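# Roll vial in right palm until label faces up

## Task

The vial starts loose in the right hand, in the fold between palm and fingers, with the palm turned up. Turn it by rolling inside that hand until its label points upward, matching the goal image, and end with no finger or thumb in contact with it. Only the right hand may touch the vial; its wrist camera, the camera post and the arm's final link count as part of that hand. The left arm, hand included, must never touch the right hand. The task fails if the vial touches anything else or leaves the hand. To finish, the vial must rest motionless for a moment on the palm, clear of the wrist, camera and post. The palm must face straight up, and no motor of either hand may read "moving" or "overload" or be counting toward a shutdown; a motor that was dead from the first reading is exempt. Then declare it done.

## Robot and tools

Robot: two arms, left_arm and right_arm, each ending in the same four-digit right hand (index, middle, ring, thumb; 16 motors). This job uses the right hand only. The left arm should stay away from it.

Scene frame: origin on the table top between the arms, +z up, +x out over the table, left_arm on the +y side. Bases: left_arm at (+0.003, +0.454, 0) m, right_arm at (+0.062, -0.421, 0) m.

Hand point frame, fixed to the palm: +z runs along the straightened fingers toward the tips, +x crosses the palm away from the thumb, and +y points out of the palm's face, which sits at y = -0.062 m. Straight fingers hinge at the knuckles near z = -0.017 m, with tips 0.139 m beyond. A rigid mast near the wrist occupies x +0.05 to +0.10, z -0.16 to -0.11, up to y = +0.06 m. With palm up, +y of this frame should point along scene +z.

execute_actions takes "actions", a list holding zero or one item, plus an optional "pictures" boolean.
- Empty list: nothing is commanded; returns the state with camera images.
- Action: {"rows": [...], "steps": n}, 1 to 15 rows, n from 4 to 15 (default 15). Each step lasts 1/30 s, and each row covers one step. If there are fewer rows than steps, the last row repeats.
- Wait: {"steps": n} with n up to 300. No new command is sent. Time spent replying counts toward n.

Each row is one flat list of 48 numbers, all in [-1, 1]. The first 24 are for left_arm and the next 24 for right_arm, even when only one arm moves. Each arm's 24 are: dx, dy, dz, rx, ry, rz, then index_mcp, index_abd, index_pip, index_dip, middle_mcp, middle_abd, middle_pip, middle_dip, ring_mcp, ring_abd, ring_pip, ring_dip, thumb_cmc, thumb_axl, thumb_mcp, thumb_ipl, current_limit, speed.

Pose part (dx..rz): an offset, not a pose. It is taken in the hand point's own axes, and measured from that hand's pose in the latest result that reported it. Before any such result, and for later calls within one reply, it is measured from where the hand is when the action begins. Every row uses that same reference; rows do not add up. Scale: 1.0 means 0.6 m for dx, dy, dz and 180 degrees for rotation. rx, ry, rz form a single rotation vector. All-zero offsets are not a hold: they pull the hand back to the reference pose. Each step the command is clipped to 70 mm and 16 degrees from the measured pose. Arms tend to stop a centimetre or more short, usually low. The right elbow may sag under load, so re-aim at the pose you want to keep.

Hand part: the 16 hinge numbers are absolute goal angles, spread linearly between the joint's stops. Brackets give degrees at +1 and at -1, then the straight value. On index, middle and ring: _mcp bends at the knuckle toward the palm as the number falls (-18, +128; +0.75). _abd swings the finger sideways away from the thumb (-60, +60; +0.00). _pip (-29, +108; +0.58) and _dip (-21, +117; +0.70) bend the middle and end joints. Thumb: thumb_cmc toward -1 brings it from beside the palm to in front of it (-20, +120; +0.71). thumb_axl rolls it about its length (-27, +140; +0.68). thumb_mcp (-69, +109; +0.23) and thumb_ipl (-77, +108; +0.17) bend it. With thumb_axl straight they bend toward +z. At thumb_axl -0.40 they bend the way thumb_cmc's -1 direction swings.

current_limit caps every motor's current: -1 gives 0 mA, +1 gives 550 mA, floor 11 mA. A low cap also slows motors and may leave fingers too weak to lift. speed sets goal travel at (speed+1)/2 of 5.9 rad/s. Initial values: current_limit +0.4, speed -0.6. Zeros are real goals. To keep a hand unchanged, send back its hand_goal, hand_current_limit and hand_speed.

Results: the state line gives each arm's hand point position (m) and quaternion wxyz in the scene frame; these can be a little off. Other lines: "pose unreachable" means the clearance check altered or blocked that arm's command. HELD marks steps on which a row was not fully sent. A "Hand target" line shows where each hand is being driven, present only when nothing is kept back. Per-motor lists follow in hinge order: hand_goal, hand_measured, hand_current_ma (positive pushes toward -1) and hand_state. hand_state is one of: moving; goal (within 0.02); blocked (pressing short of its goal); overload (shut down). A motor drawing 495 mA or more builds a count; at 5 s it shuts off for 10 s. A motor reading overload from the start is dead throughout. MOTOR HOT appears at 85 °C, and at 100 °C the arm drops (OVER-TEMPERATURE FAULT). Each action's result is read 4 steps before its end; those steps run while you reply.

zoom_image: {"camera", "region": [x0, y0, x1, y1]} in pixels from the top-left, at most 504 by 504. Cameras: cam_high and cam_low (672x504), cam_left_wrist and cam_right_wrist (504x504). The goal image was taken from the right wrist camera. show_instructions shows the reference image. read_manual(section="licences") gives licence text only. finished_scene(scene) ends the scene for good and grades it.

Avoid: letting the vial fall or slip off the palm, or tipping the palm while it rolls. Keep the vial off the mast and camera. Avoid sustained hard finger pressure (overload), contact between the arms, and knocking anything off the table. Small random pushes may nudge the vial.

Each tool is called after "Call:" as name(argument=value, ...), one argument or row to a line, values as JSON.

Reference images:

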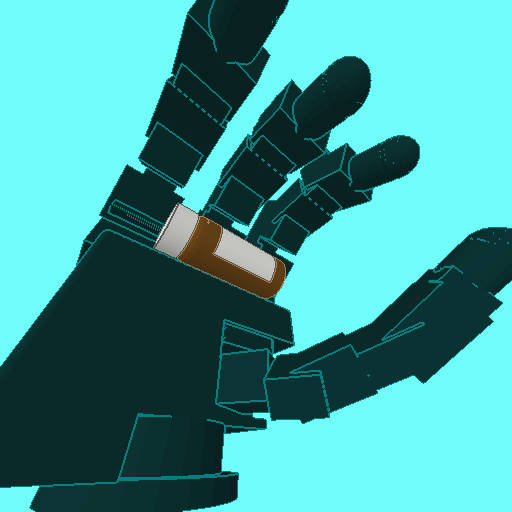

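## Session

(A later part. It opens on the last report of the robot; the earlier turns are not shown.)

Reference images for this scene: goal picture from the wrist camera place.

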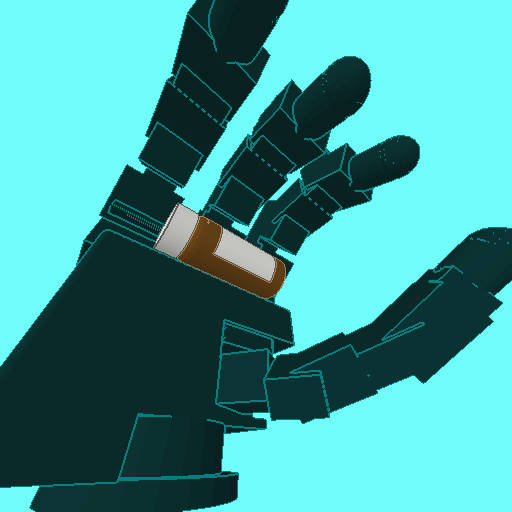

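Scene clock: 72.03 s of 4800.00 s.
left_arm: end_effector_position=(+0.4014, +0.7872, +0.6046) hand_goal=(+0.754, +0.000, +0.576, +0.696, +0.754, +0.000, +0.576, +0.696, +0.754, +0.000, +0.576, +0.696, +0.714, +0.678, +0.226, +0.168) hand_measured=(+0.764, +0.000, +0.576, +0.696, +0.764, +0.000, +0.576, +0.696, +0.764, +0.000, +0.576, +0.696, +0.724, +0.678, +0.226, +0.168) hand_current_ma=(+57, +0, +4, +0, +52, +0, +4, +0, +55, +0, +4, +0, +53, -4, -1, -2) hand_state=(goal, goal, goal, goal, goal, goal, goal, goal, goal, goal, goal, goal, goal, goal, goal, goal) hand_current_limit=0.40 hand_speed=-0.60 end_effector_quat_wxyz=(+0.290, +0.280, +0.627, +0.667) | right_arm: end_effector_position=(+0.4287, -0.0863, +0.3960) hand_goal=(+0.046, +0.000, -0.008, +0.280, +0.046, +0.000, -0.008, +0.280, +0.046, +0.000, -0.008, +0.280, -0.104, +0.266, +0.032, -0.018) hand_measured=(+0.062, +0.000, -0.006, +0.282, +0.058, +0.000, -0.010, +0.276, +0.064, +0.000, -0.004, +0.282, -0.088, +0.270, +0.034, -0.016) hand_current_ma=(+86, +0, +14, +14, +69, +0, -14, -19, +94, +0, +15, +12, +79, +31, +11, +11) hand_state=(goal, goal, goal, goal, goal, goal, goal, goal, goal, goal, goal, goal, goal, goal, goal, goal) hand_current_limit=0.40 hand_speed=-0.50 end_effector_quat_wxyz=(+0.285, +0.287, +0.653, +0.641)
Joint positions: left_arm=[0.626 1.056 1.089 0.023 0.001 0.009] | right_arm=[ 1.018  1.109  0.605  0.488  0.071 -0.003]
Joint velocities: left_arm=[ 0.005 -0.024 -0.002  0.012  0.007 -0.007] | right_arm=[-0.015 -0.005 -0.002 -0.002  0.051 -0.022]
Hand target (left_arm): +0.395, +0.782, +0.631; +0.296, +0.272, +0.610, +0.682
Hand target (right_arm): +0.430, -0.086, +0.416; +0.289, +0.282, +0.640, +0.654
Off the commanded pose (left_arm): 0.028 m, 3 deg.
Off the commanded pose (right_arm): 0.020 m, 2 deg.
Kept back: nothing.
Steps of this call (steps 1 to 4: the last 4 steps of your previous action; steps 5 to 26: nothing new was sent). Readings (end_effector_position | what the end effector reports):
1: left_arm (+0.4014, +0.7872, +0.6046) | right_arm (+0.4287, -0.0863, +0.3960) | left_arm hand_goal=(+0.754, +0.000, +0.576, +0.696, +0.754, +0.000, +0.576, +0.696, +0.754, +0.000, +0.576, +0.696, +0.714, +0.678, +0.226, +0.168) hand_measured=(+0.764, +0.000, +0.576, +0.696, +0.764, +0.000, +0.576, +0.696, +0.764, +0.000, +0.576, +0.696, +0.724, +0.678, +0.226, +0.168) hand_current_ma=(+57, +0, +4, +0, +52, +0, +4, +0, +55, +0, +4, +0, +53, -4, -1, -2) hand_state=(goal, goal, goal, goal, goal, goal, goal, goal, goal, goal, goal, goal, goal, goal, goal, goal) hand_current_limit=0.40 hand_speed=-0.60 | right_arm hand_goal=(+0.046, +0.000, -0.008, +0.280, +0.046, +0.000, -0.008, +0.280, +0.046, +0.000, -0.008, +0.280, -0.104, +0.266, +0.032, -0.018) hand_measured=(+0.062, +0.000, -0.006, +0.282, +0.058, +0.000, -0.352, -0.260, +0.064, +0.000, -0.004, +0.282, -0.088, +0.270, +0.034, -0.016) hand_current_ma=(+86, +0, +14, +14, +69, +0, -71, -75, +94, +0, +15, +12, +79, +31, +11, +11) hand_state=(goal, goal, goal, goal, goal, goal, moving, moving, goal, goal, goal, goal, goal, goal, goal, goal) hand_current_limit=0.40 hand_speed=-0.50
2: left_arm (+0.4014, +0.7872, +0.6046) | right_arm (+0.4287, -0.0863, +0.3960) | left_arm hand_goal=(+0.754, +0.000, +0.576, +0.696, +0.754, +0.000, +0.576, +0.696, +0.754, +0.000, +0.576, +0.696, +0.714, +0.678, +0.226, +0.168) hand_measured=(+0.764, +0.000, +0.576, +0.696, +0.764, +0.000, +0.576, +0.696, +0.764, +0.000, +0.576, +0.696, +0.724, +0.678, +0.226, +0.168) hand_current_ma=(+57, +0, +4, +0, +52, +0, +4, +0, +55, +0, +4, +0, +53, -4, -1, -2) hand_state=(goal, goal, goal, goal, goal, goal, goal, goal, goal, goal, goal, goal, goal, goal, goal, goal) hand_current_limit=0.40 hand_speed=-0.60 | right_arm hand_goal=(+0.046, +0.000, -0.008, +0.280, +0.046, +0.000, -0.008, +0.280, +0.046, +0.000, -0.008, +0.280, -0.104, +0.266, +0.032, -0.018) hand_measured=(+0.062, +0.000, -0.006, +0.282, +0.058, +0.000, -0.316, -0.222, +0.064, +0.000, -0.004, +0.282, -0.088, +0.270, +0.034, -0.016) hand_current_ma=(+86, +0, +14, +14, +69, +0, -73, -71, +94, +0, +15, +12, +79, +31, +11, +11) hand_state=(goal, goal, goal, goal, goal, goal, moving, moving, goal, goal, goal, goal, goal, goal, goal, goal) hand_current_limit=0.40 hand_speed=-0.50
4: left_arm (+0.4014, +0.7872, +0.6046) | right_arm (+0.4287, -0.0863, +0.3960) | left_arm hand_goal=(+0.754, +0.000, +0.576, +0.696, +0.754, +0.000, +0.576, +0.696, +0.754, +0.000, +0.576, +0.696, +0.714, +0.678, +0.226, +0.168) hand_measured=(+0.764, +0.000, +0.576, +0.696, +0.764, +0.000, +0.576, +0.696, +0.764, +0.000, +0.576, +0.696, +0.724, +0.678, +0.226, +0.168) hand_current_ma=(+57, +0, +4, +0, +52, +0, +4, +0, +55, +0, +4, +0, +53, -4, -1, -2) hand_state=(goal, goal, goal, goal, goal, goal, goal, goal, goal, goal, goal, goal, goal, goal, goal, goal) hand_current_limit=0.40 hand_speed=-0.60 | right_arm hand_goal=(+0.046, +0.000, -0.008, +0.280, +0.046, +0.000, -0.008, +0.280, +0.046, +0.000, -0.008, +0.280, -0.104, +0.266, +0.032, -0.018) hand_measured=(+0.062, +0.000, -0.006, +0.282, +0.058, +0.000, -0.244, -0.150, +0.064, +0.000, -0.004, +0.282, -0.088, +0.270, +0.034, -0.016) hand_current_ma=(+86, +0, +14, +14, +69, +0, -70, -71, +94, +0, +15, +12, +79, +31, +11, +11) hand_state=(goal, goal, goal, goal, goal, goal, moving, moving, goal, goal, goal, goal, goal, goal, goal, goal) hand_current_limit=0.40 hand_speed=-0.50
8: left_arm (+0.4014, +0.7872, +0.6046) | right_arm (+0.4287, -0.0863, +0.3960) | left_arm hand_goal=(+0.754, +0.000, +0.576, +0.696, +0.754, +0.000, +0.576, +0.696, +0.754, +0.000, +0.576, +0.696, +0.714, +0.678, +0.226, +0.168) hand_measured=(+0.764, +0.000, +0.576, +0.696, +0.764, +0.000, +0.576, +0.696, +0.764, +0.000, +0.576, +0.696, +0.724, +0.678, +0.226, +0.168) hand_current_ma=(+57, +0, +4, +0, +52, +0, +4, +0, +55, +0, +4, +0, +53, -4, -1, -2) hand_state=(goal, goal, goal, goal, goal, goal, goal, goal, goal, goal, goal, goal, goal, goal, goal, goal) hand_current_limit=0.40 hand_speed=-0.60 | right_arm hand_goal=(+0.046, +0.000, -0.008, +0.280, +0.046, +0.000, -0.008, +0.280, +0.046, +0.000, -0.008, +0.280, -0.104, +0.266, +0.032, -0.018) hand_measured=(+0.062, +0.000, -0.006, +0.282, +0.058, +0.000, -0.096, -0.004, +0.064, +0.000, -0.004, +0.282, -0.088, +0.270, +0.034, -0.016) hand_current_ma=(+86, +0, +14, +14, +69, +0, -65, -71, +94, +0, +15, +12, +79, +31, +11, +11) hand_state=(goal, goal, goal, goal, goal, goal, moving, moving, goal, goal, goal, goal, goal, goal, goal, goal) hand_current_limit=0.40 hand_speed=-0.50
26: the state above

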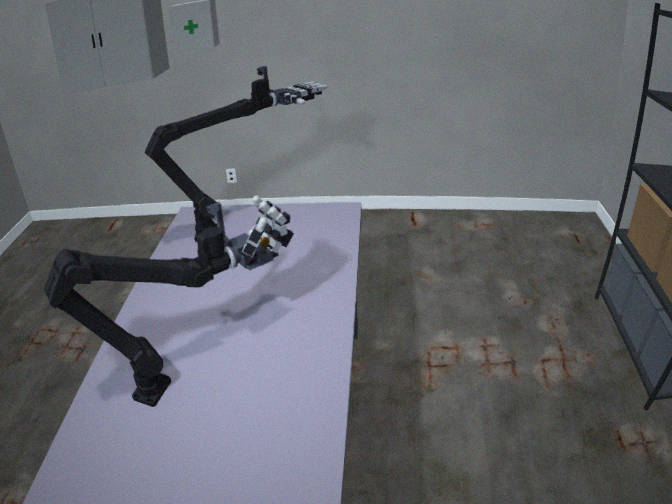

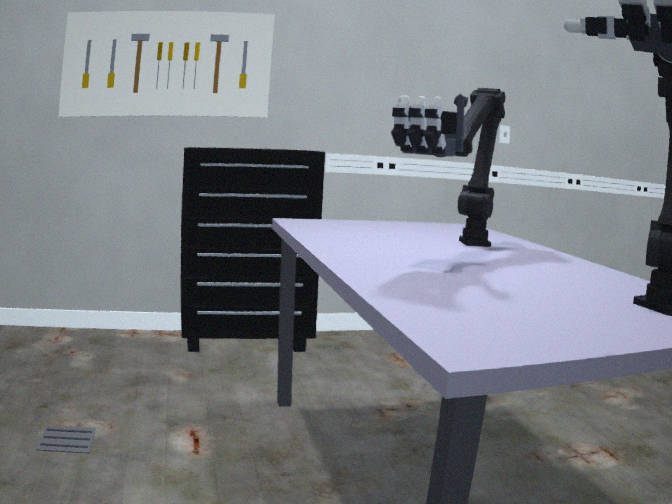

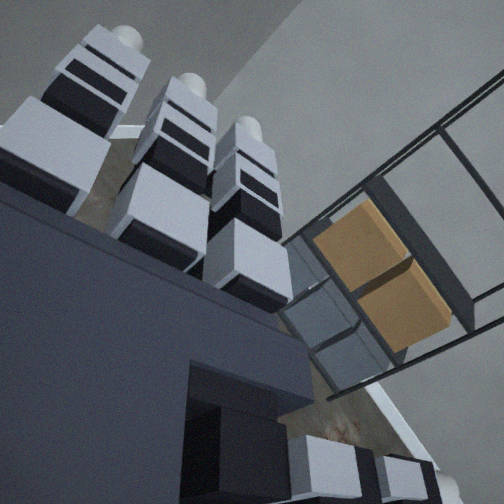

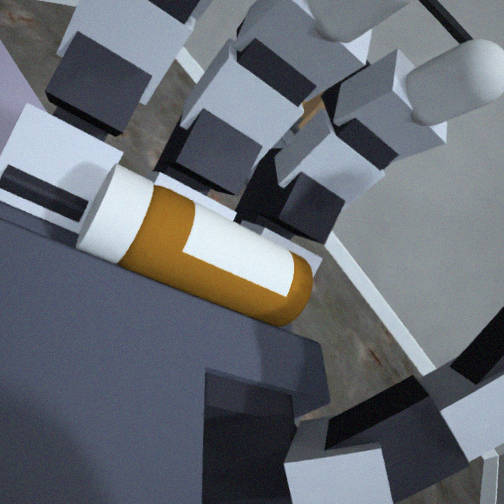

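Call:
zoom_image(
  camera="cam_high",
  region=[225, 190, 305, 280],
)

Call:
zoom_image(
  camera="cam_left_wrist",
  region=[180, 250, 340, 410],
)

Region (225, 190, 305, 280) of cam_high's 672x504 image, scaled by 5.600, with more detail than that image has.

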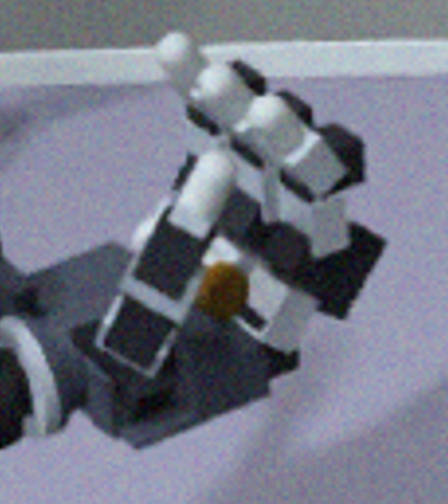

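Region (180, 250, 340, 410) of cam_left_wrist's 504x504 image, scaled by 3.150, with more detail than that image has.

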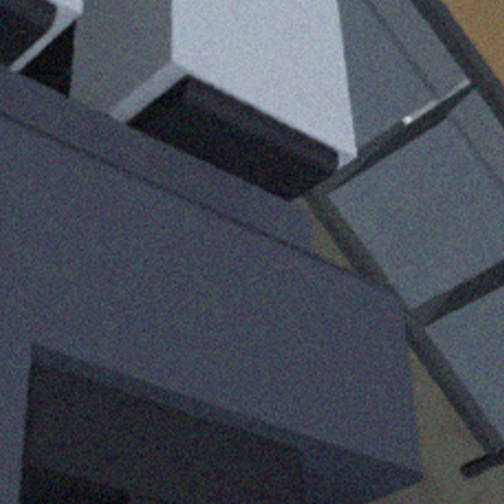

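Call:
zoom_image(
  camera="cam_right_wrist",
  region=[0, 100, 170, 270],
)

Call:
zoom_image(
  camera="cam_right_wrist",
  region=[250, 230, 350, 350],
)

Region (0, 100, 170, 270) of cam_right_wrist's 504x504 image, scaled by 2.965, with more detail than that image has.

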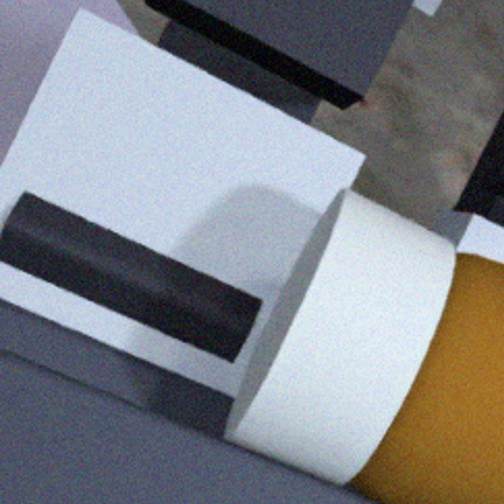

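Region (250, 230, 350, 350) of cam_right_wrist's 504x504 image, scaled by 4.200, with more detail than that image has.

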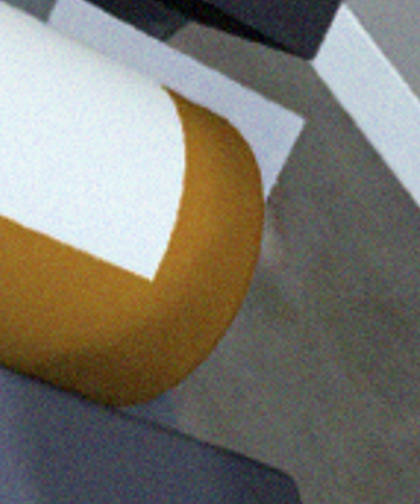

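Call:
finished_scene(
  scene=1,
)

The scene is finished: the task was done.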